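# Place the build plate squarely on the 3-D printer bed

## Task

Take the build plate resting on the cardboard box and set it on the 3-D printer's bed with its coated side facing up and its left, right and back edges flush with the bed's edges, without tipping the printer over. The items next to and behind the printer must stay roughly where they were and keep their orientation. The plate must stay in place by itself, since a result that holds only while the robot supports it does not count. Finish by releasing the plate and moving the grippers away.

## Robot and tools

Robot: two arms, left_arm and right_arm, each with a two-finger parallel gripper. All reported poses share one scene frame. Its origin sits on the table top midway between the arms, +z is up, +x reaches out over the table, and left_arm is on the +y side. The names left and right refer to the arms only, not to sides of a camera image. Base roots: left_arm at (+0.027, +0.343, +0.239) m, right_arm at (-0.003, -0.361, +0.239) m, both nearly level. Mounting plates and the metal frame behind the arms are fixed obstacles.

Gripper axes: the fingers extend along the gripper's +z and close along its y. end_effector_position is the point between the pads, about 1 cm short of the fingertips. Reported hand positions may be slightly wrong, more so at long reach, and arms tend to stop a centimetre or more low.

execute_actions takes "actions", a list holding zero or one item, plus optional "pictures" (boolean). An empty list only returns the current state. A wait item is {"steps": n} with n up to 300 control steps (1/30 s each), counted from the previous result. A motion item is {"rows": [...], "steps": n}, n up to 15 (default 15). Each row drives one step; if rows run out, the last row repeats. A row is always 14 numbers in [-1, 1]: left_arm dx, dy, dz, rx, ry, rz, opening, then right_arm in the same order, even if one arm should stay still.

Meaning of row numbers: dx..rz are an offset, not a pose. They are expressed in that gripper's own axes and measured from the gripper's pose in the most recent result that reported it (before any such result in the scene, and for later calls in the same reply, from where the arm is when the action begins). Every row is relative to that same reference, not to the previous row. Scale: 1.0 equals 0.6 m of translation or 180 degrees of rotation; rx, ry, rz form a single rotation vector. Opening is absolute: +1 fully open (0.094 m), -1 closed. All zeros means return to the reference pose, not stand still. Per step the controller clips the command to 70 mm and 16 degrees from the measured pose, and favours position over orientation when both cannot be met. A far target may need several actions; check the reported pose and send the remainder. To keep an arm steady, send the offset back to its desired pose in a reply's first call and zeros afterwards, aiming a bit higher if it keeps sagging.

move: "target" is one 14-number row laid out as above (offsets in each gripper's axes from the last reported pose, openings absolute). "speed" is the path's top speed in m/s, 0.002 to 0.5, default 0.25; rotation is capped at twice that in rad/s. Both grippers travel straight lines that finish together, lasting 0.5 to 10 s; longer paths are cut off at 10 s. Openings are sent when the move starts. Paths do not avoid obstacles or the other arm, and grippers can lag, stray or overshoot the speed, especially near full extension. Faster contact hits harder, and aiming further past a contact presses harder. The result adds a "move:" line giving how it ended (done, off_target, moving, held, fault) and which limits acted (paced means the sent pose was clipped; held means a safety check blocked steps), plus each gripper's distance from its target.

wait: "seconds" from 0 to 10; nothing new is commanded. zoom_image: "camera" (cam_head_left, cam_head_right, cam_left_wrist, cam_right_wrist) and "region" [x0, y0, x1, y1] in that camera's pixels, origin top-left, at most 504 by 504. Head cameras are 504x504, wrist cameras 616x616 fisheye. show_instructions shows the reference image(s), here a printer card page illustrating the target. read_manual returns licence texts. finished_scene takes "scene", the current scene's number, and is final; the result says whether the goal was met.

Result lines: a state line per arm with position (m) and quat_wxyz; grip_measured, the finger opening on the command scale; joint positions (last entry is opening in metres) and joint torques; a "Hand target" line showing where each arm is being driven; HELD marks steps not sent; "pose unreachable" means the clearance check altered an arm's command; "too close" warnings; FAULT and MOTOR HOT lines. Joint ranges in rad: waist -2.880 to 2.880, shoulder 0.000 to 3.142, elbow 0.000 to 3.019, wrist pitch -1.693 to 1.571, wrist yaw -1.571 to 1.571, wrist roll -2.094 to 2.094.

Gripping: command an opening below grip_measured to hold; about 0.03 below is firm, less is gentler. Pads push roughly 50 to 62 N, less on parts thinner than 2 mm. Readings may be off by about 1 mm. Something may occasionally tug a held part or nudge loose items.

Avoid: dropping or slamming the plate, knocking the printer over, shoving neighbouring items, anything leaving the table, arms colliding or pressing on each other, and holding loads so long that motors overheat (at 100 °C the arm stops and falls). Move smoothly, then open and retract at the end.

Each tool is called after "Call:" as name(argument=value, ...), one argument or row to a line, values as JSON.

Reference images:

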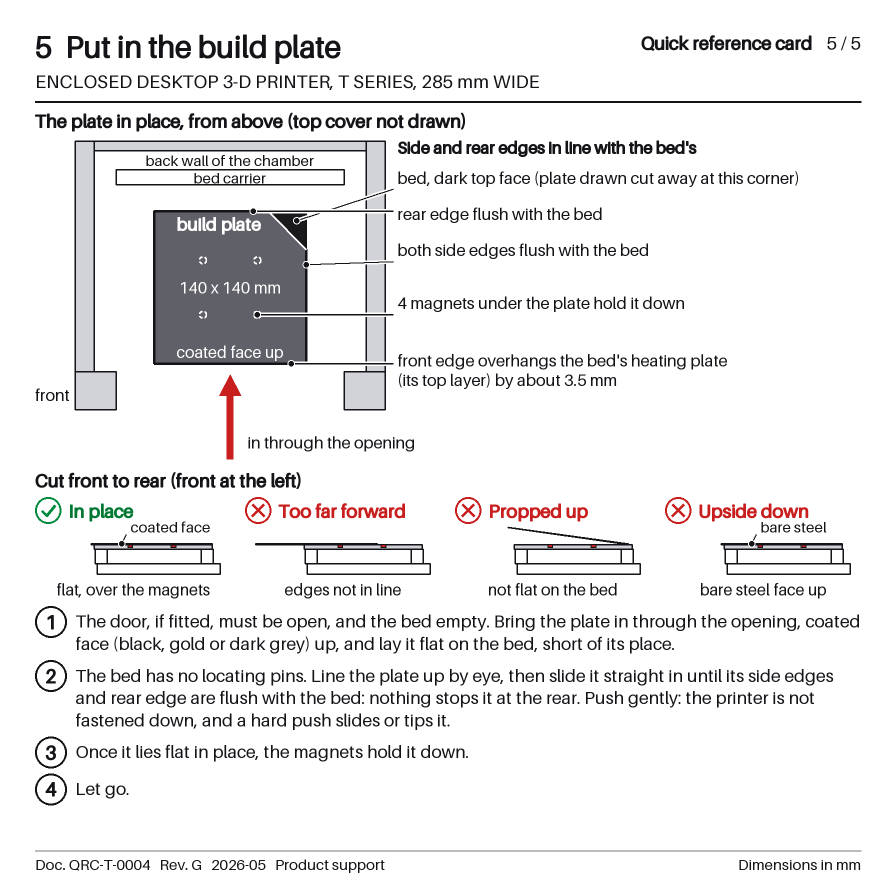

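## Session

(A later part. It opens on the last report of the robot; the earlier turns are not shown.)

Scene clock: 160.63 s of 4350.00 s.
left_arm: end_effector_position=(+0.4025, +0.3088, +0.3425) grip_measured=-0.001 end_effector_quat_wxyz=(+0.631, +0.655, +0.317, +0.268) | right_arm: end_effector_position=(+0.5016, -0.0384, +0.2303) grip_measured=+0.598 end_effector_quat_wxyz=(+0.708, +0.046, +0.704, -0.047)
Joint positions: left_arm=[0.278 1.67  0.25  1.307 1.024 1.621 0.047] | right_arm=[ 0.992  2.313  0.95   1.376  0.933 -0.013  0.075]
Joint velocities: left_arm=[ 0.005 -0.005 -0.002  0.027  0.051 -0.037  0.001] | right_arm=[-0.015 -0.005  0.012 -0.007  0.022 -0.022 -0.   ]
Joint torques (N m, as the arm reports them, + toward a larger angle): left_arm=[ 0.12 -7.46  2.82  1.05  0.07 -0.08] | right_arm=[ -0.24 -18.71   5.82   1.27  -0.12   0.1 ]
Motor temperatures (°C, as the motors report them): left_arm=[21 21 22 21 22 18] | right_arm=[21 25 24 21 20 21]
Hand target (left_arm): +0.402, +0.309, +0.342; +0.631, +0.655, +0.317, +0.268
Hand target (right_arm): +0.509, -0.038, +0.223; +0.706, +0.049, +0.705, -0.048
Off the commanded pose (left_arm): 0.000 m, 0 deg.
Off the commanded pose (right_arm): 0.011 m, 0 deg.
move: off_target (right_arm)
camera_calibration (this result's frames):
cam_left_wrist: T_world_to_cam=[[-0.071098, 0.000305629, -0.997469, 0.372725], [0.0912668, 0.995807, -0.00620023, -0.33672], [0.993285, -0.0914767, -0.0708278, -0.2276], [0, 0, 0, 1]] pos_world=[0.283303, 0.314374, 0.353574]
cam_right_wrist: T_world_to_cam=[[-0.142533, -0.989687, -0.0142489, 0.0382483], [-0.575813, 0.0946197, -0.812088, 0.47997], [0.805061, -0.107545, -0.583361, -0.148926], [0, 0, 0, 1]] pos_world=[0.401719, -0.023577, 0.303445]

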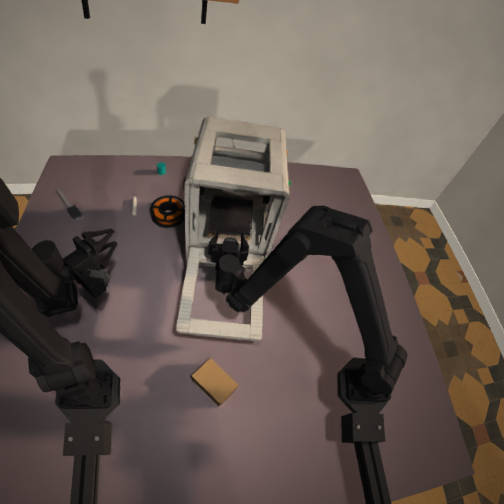

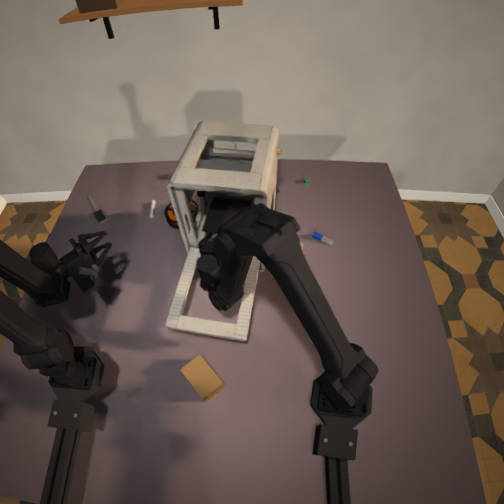

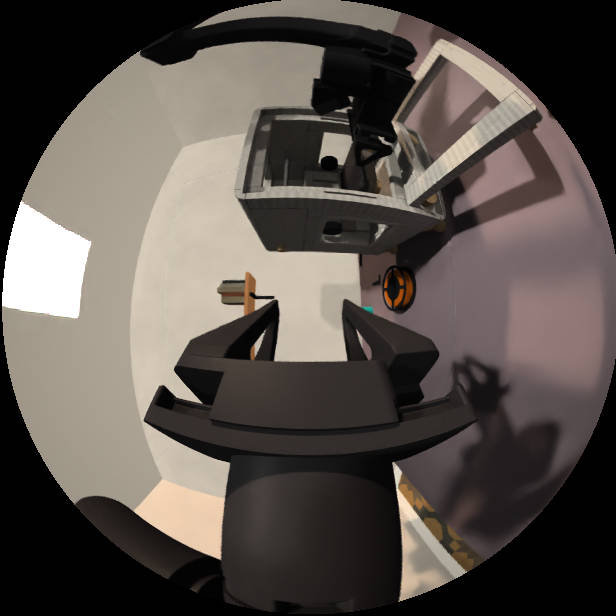

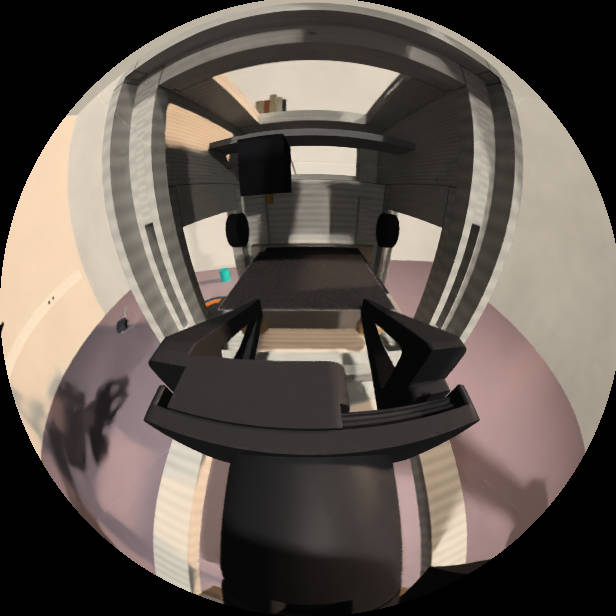

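Call:
move(
  target=[0,0,0,0,0,0,0,0.012,-0.01,0.032,0.012,0.008,0,0.6],
  speed=0.015,
)

Call:
zoom_image(
  camera="cam_right_wrist",
  region=[200,190,420,350],
)

Scene clock: 163.93 s of 4350.00 s.
left_arm: end_effector_position=(+0.4025, +0.3088, +0.3425) grip_measured=-0.001 end_effector_quat_wxyz=(+0.631, +0.655, +0.317, +0.268) | right_arm: end_effector_position=(+0.5104, -0.0449, +0.2228) grip_measured=+0.598 end_effector_quat_wxyz=(+0.697, +0.049, +0.713, -0.058)
Joint positions: left_arm=[0.278 1.67  0.25  1.307 1.024 1.621 0.047] | right_arm=[0.974 2.313 0.961 1.318 0.934 0.013 0.075]
Joint velocities: left_arm=[ 0.005 -0.005  0.007 -0.012  0.037 -0.081  0.   ] | right_arm=[ 0.005 -0.005 -0.002  0.017  0.066  0.051  0.001]
Joint torques (N m, as the arm reports them, + toward a larger angle): left_arm=[ 0.86 -7.28  2.5   1.17  0.07 -0.14] | right_arm=[ -0.3  -20.45   5.84   1.29   0.4    0.1 ]
Motor temperatures (°C, as the motors report them): left_arm=[21 21 22 21 22 18] | right_arm=[21 25 24 21 20 21]
Hand target (left_arm): +0.402, +0.309, +0.342; +0.631, +0.655, +0.317, +0.268
Hand target (right_arm): +0.520, -0.047, +0.223; +0.697, +0.060, +0.712, -0.060
Off the commanded pose (left_arm): 0.000 m, 0 deg.
Off the commanded pose (right_arm): 0.010 m, 1 deg.
move: done
camera_calibration (this result's frames):
cam_left_wrist: T_world_to_cam=[[-0.071098, 0.000305629, -0.997469, 0.372725], [0.0912668, 0.995807, -0.00620023, -0.33672], [0.993285, -0.0914767, -0.0708278, -0.2276], [0, 0, 0, 1]] pos_world=[0.283303, 0.314374, 0.353574]
cam_right_wrist: T_world_to_cam=[[-0.162108, -0.986771, -0.00177265, 0.0402598], [-0.59768, 0.0996166, -0.795522, 0.487276], [0.785175, -0.127901, -0.605922, -0.146737], [0, 0, 0, 1]] pos_world=[0.412975, -0.0275814, 0.298799]

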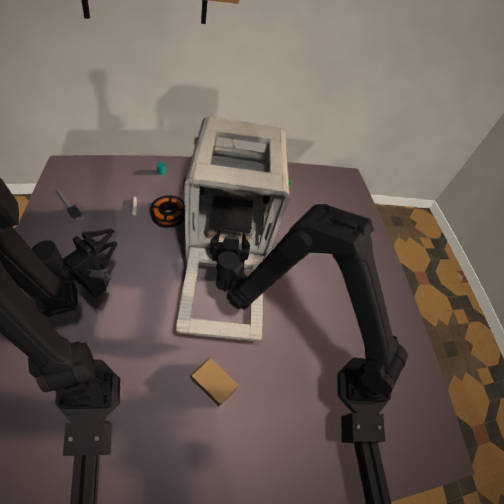

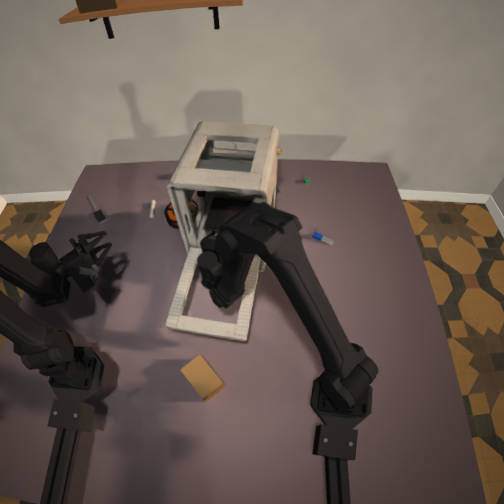

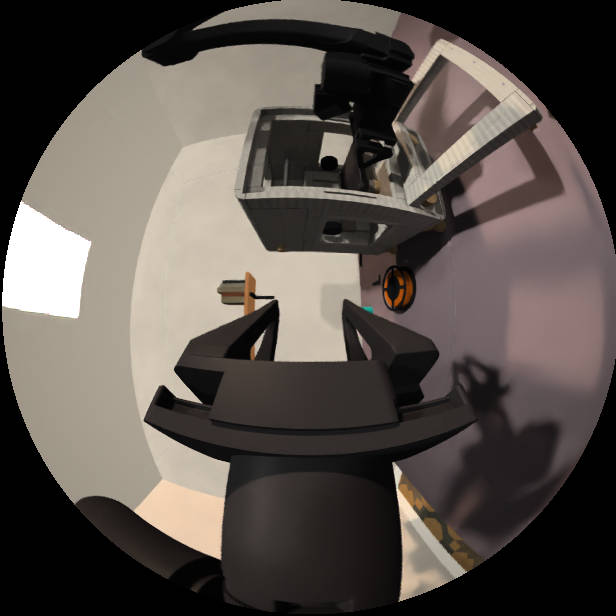

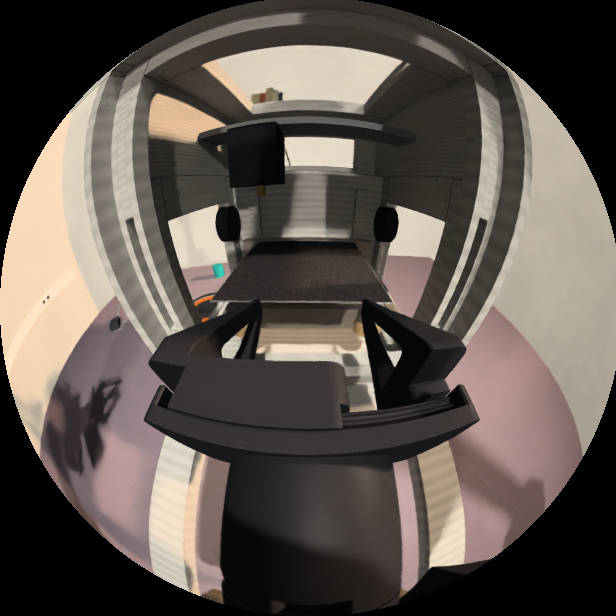

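Region (200, 190, 420, 350) of cam_right_wrist's 616x616 image, scaled by 2.291, with more detail than that image has; it fills the top 367 rows of this view, and the rest is white.

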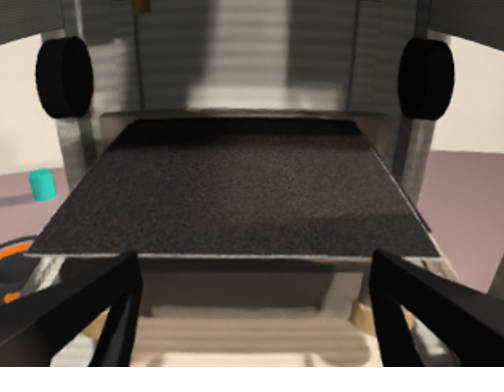

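Better: ~2 mm left, ~1 cm short.

Call:
move(
  target=[0,0,0,0,0,0,0,-0.008,-0.004,0.028,0,-0.006,0,0.6],
  speed=0.015,
)

Call:
zoom_image(
  camera="cam_right_wrist",
  region=[200,190,420,350],
)

Scene clock: 167.10 s of 4350.00 s.
left_arm: end_effector_position=(+0.4025, +0.3088, +0.3425) grip_measured=-0.001 end_effector_quat_wxyz=(+0.631, +0.655, +0.317, +0.268) | right_arm: end_effector_position=(+0.5168, -0.0498, +0.2226) grip_measured=+0.598 end_effector_quat_wxyz=(+0.696, +0.040, +0.714, -0.060)
Joint positions: left_arm=[0.278 1.67  0.25  1.307 1.024 1.621 0.047] | right_arm=[ 0.956  2.313  0.961  1.317  0.907 -0.004  0.075]
Joint velocities: left_arm=[-0.015 -0.005  0.002  0.007  0.007 -0.037  0.001] | right_arm=[-0.005  0.015  0.002  0.002  0.022  0.007 -0.001]
Joint torques (N m, as the arm reports them, + toward a larger angle): left_arm=[ 0.07 -7.74  2.68  1.3   0.07 -0.17] | right_arm=[ -0.41 -20.37   5.89   2.35  -0.06  -0.07]
Motor temperatures (°C, as the motors report them): left_arm=[21 21 22 21 22 18] | right_arm=[21 25 24 21 20 21]
Hand target (left_arm): +0.402, +0.309, +0.342; +0.631, +0.655, +0.317, +0.268
Hand target (right_arm): +0.526, -0.050, +0.227; +0.703, +0.048, +0.707, -0.058
Off the commanded pose (left_arm): 0.000 m, 0 deg.
Off the commanded pose (right_arm): 0.011 m, 2 deg.
move: off_target (right_arm)
camera_calibration (this result's frames):
cam_left_wrist: T_world_to_cam=[[-0.071098, 0.000305629, -0.997469, 0.372725], [0.0912668, 0.995807, -0.00620023, -0.33672], [0.993285, -0.0914767, -0.0708278, -0.2276], [0, 0, 0, 1]] pos_world=[0.283303, 0.314374, 0.353574]
cam_right_wrist: T_world_to_cam=[[-0.153066, -0.988112, 0.0143551, 0.0281738], [-0.60114, 0.0815717, -0.79497, 0.492193], [0.784348, -0.130312, -0.606479, -0.152098], [0, 0, 0, 1]] pos_world=[0.419487, -0.0321304, 0.29863]

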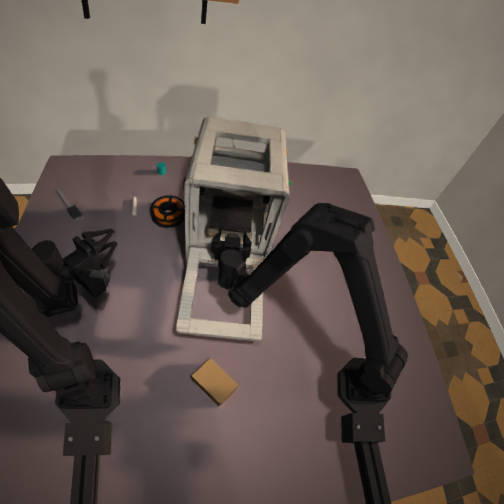

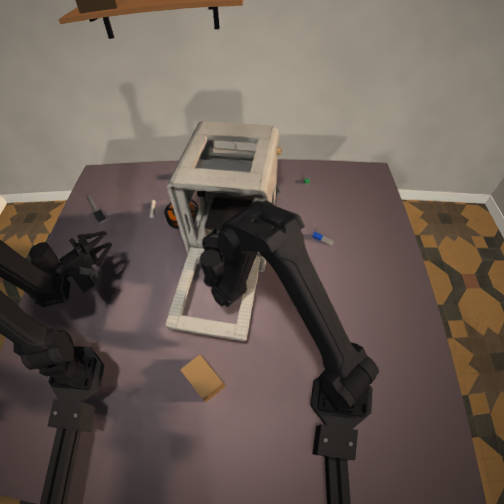

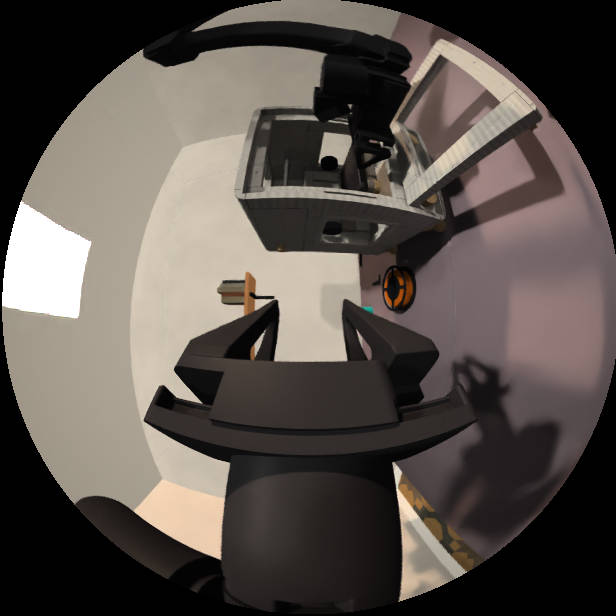

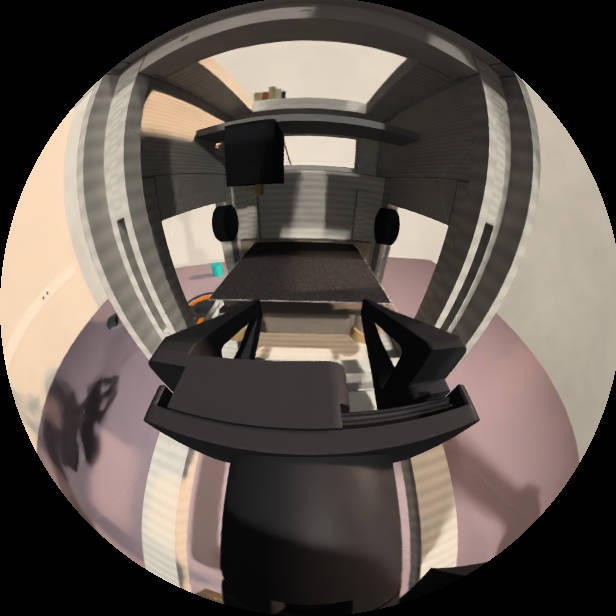

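Region (200, 190, 420, 350) of cam_right_wrist's 616x616 image, scaled by 2.291, with more detail than that image has; it fills the top 367 rows of this view, and the rest is white.

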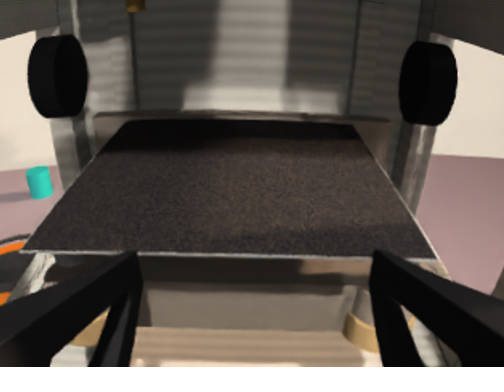

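Call:
move(
  target=[0,0,0,0,0,0,0,-0.008,0.002,0.021,0.008,-0.008,0.014,0.6],
  speed=0.015,
)

Call:
zoom_image(
  camera="cam_right_wrist",
  region=[200,220,400,320],
)

Scene clock: 171.07 s of 4350.00 s.
left_arm: end_effector_position=(+0.4025, +0.3088, +0.3425) grip_measured=-0.001 end_effector_quat_wxyz=(+0.631, +0.655, +0.317, +0.268) | right_arm: end_effector_position=(+0.5229, -0.0497, +0.2274) grip_measured=+0.598 end_effector_quat_wxyz=(+0.700, +0.050, +0.709, -0.059)
Joint positions: left_arm=[0.278 1.67  0.25  1.307 1.024 1.621 0.047] | right_arm=[ 0.95   2.313  0.978  1.32   0.914 -0.001  0.075]
Joint velocities: left_arm=[ 0.015 -0.015 -0.012  0.017 -0.066 -0.037 -0.   ] | right_arm=[-0.015 -0.005 -0.027  0.002 -0.051  0.037 -0.   ]
Joint torques (N m, as the arm reports them, + toward a larger angle): left_arm=[ 0.15 -7.1   2.58  1.41  0.04 -0.1 ] | right_arm=[  0.59 -19.65   6.03   2.43   0.29   0.08]
Motor temperatures (°C, as the motors report them): left_arm=[21 21 22 21 22 18] | right_arm=[21 26 24 21 20 21]
Hand target (left_arm): +0.402, +0.309, +0.342; +0.631, +0.655, +0.317, +0.268
Hand target (right_arm): +0.529, -0.050, +0.227; +0.706, +0.063, +0.704, -0.054
Off the commanded pose (left_arm): 0.000 m, 0 deg.
Off the commanded pose (right_arm): 0.007 m, 2 deg.
move: done
camera_calibration (this result's frames):
cam_left_wrist: T_world_to_cam=[[-0.071098, 0.000305629, -0.997469, 0.372725], [0.0912668, 0.995807, -0.00620023, -0.33672], [0.993285, -0.0914767, -0.0708278, -0.2276], [0, 0, 0, 1]] pos_world=[0.283303, 0.314374, 0.353574]
cam_right_wrist: T_world_to_cam=[[-0.165654, -0.986179, -0.00300834, 0.0397771], [-0.588617, 0.10132, -0.802038, 0.495739], [0.791258, -0.13109, -0.597266, -0.159675], [0, 0, 0, 1]] pos_world=[0.424734, -0.0319327, 0.302352]

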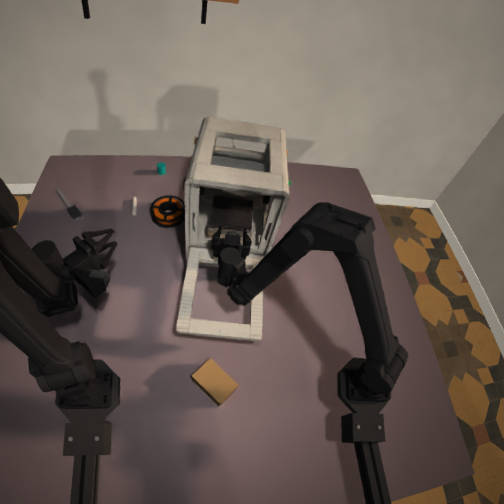

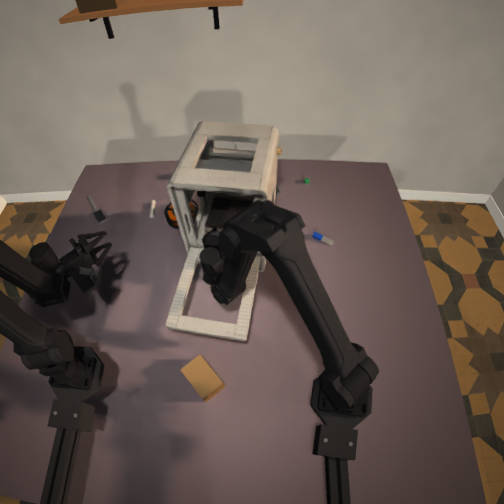

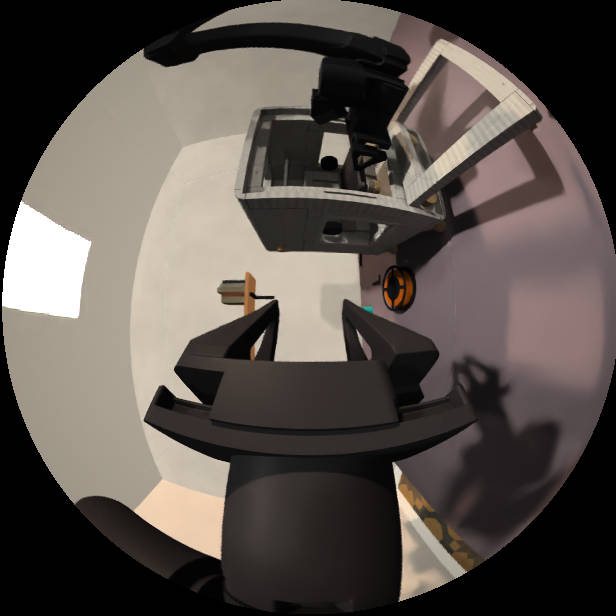

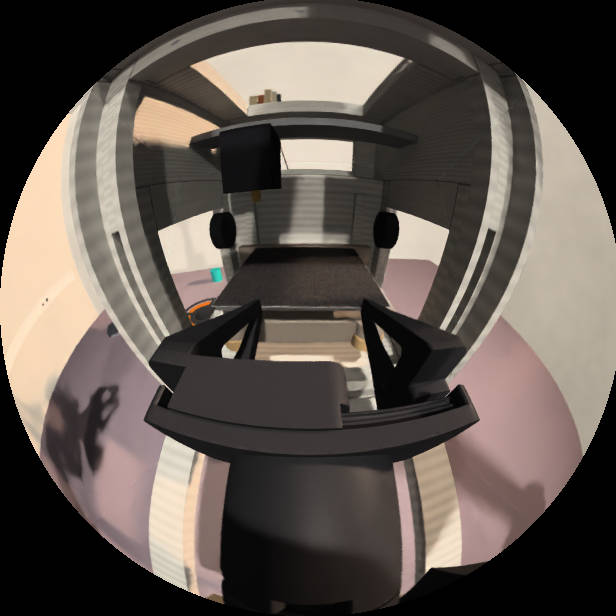

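Region (200, 220, 400, 320) of cam_right_wrist's 616x616 image, scaled by 2.520, with more detail than that image has.

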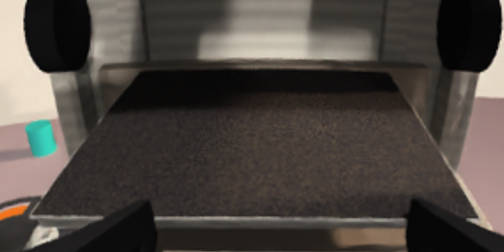

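Looks in place. Back off and inspect.

Call:
move(
  target=[0,0,0,0,0,0,0,-0.03,0.01,-0.06,0,0,0,0.6],
  speed=0.05,
)

Call:
zoom_image(
  camera="cam_right_wrist",
  region=[220,220,400,320],
)

Call:
move(
  target=[0,0,0,0,0,0,0,-0.08,-0.1,-0.2,0,0,0,0.6],
)

Call:
zoom_image(
  camera="cam_head_left",
  region=[190,180,270,260],
)

Scene clock: 174.00 s of 4350.00 s.
left_arm: end_effector_position=(+0.4025, +0.3088, +0.3425) grip_measured=-0.001 end_effector_quat_wxyz=(+0.631, +0.655, +0.317, +0.268) | right_arm: end_effector_position=(+0.4907, -0.0394, +0.2376) grip_measured=+0.598 end_effector_quat_wxyz=(+0.698, +0.047, +0.712, -0.063)
Joint positions: left_arm=[0.278 1.67  0.25  1.307 1.024 1.621 0.047] | right_arm=[ 1.012  2.269  0.921  1.32   0.978 -0.001  0.075]
Joint velocities: left_arm=[ 0.005  0.005 -0.007 -0.007 -0.051  0.022 -0.001] | right_arm=[-0.015 -0.005 -0.012  0.002 -0.051 -0.037  0.   ]
Joint torques (N m, as the arm reports them, + toward a larger angle): left_arm=[ 0.05 -7.57  2.81  1.34  0.08 -0.14] | right_arm=[  0.77 -22.94   3.04   1.86   0.32   0.02]
Motor temperatures (°C, as the motors report them): left_arm=[21 21 22 21 22 18] | right_arm=[21 26 24 21 20 21]
Hand target (left_arm): +0.402, +0.309, +0.342; +0.631, +0.655, +0.317, +0.268
Hand target (right_arm): +0.489, -0.038, +0.246; +0.701, +0.050, +0.709, -0.059
Off the commanded pose (left_arm): 0.000 m, 0 deg.
Off the commanded pose (right_arm): 0.009 m, 1 deg.
move: done
camera_calibration (this result's frames):
cam_left_wrist: T_world_to_cam=[[-0.071098, 0.000305629, -0.997469, 0.372725], [0.0912668, 0.995807, -0.00620023, -0.33672], [0.993285, -0.0914767, -0.0708278, -0.2276], [0, 0, 0, 1]] pos_world=[0.283303, 0.314374, 0.353574]
cam_right_wrist: T_world_to_cam=[[-0.166344, -0.986035, 0.00808601, 0.0423368], [-0.594834, 0.0938013, -0.798357, 0.485789], [0.786449, -0.137611, -0.60213, -0.123507], [0, 0, 0, 1]] pos_world=[0.393138, -0.020818, 0.313124]

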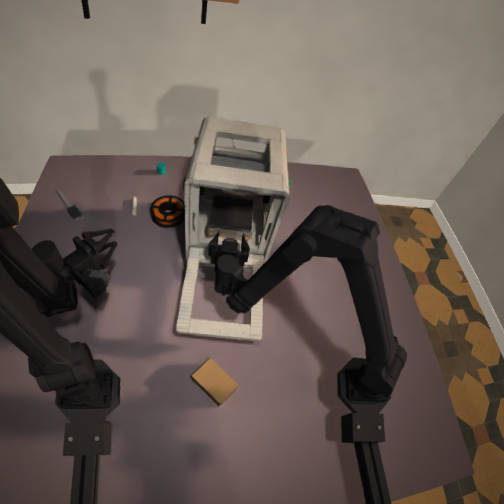

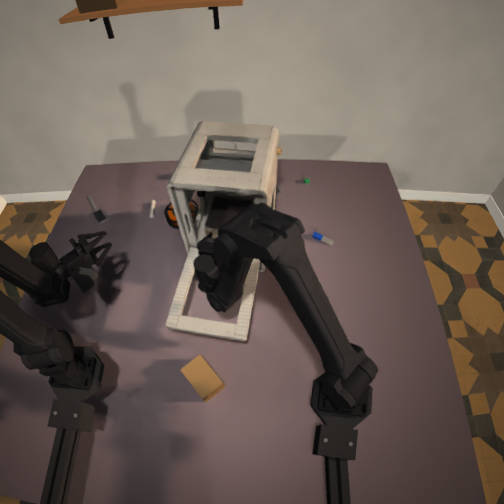

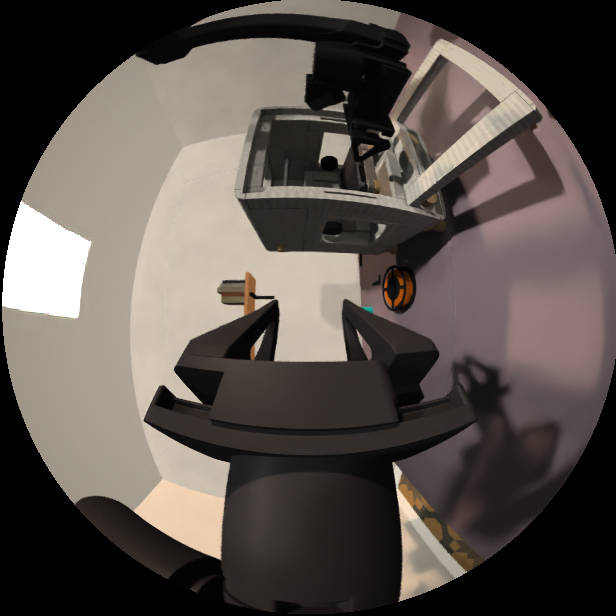

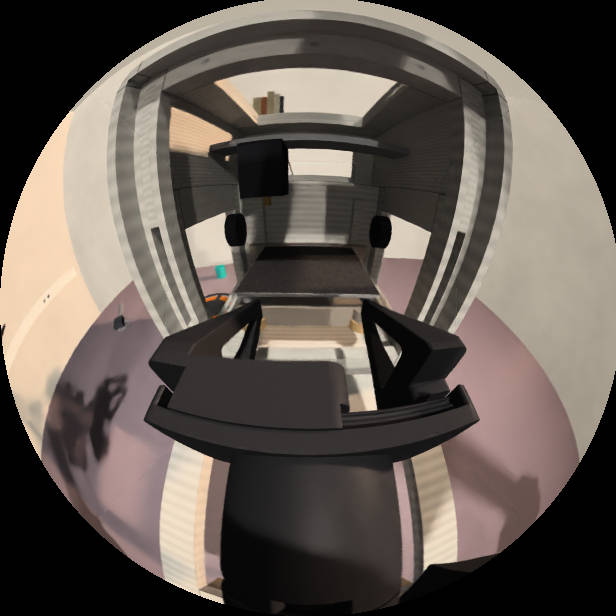

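Region (220, 220, 400, 320) of cam_right_wrist's 616x616 image, scaled by 2.800, with more detail than that image has.

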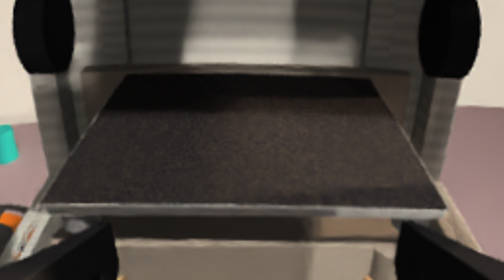

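Scene clock: 175.00 s of 4350.00 s.
left_arm: end_effector_position=(+0.4025, +0.3088, +0.3425) grip_measured=-0.001 end_effector_quat_wxyz=(+0.631, +0.655, +0.317, +0.268) | right_arm: end_effector_position=(+0.3634, -0.0763, +0.2847) grip_measured=+0.598 end_effector_quat_wxyz=(+0.695, +0.035, +0.715, -0.070)
Joint positions: left_arm=[0.278 1.67  0.25  1.307 1.024 1.621 0.047] | right_arm=[ 1.197  2.053  0.576  1.422  1.156 -0.001  0.075]
Joint velocities: left_arm=[-0.015 -0.005  0.017  0.027  0.051 -0.007 -0.001] | right_arm=[-0.005 -0.005  0.012 -0.007  0.007 -0.066 -0.001]
Joint torques (N m, as the arm reports them, + toward a larger angle): left_arm=[ 0.27 -6.64  2.62  1.36  0.06 -0.14] | right_arm=[  0.3  -16.67   2.48   2.26   0.31   0.05]
Motor temperatures (°C, as the motors report them): left_arm=[21 21 22 21 22 18] | right_arm=[21 26 24 21 20 21]
Hand target (left_arm): +0.402, +0.309, +0.342; +0.631, +0.655, +0.317, +0.268
Hand target (right_arm): +0.364, -0.078, +0.290; +0.699, +0.046, +0.711, -0.063
Off the commanded pose (left_arm): 0.000 m, 0 deg.
Off the commanded pose (right_arm): 0.005 m, 2 deg.
move: done
camera_calibration (this result's frames):
cam_left_wrist: T_world_to_cam=[[-0.071098, 0.000305629, -0.997469, 0.372725], [0.0912668, 0.995807, -0.00620023, -0.33672], [0.993285, -0.0914767, -0.0708278, -0.2276], [0, 0, 0, 1]] pos_world=[0.283303, 0.314374, 0.353574]
cam_right_wrist: T_world_to_cam=[[-0.159534, -0.986584, 0.0346607, -0.025693], [-0.603445, 0.0696718, -0.794355, 0.451281], [0.781283, -0.147642, -0.606464, 0.00215064], [0, 0, 0, 1]] pos_world=[0.266544, -0.0564723, 0.360672]

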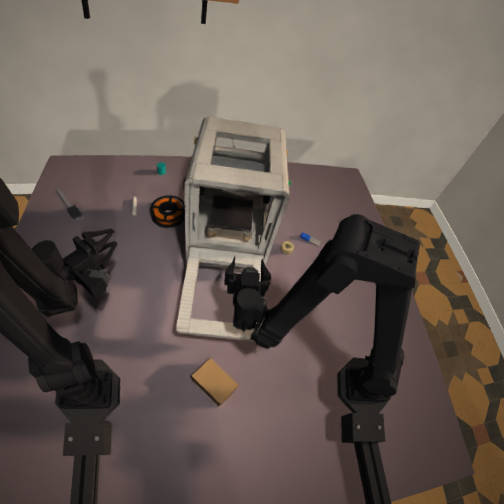

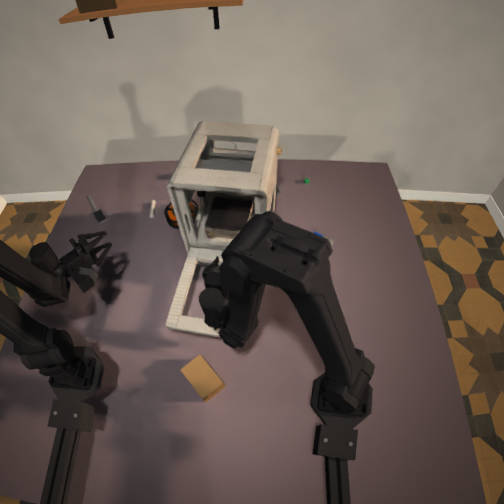

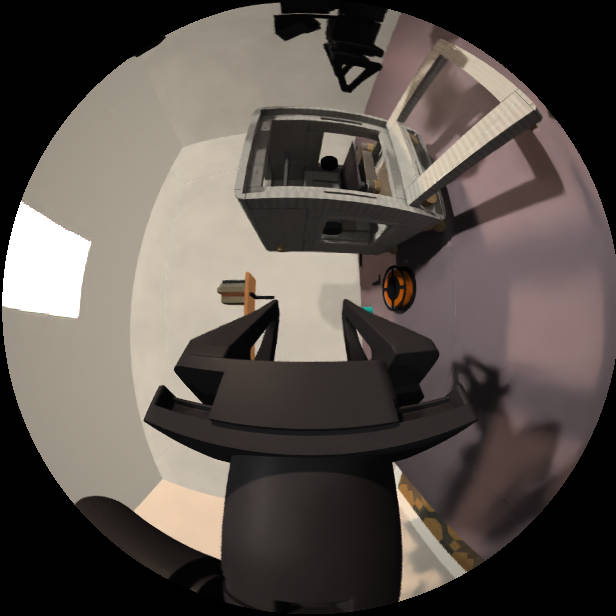

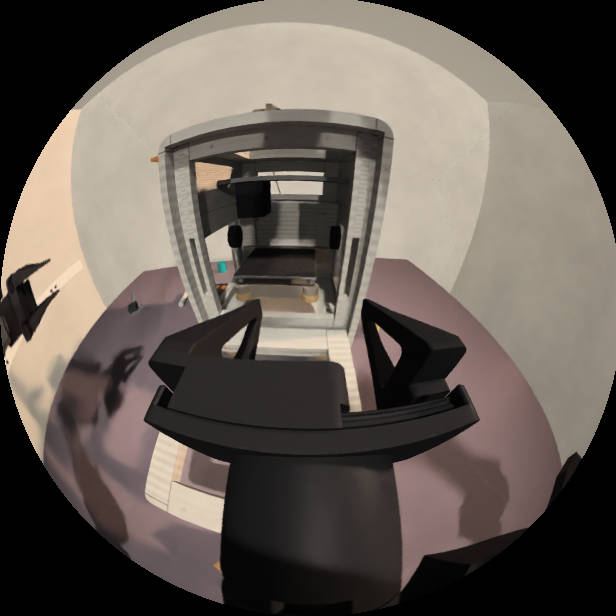

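Region (190, 180, 270, 260) of cam_head_left's 504x504 image, scaled by 6.300, with more detail than that image has.

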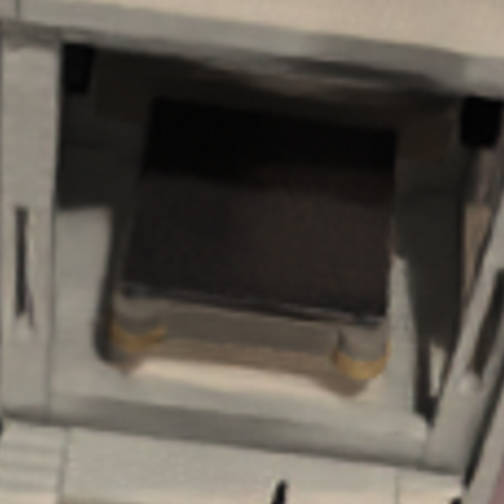

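Call:
finished_scene(
  scene=1,
)

The scene is finished: the task was done.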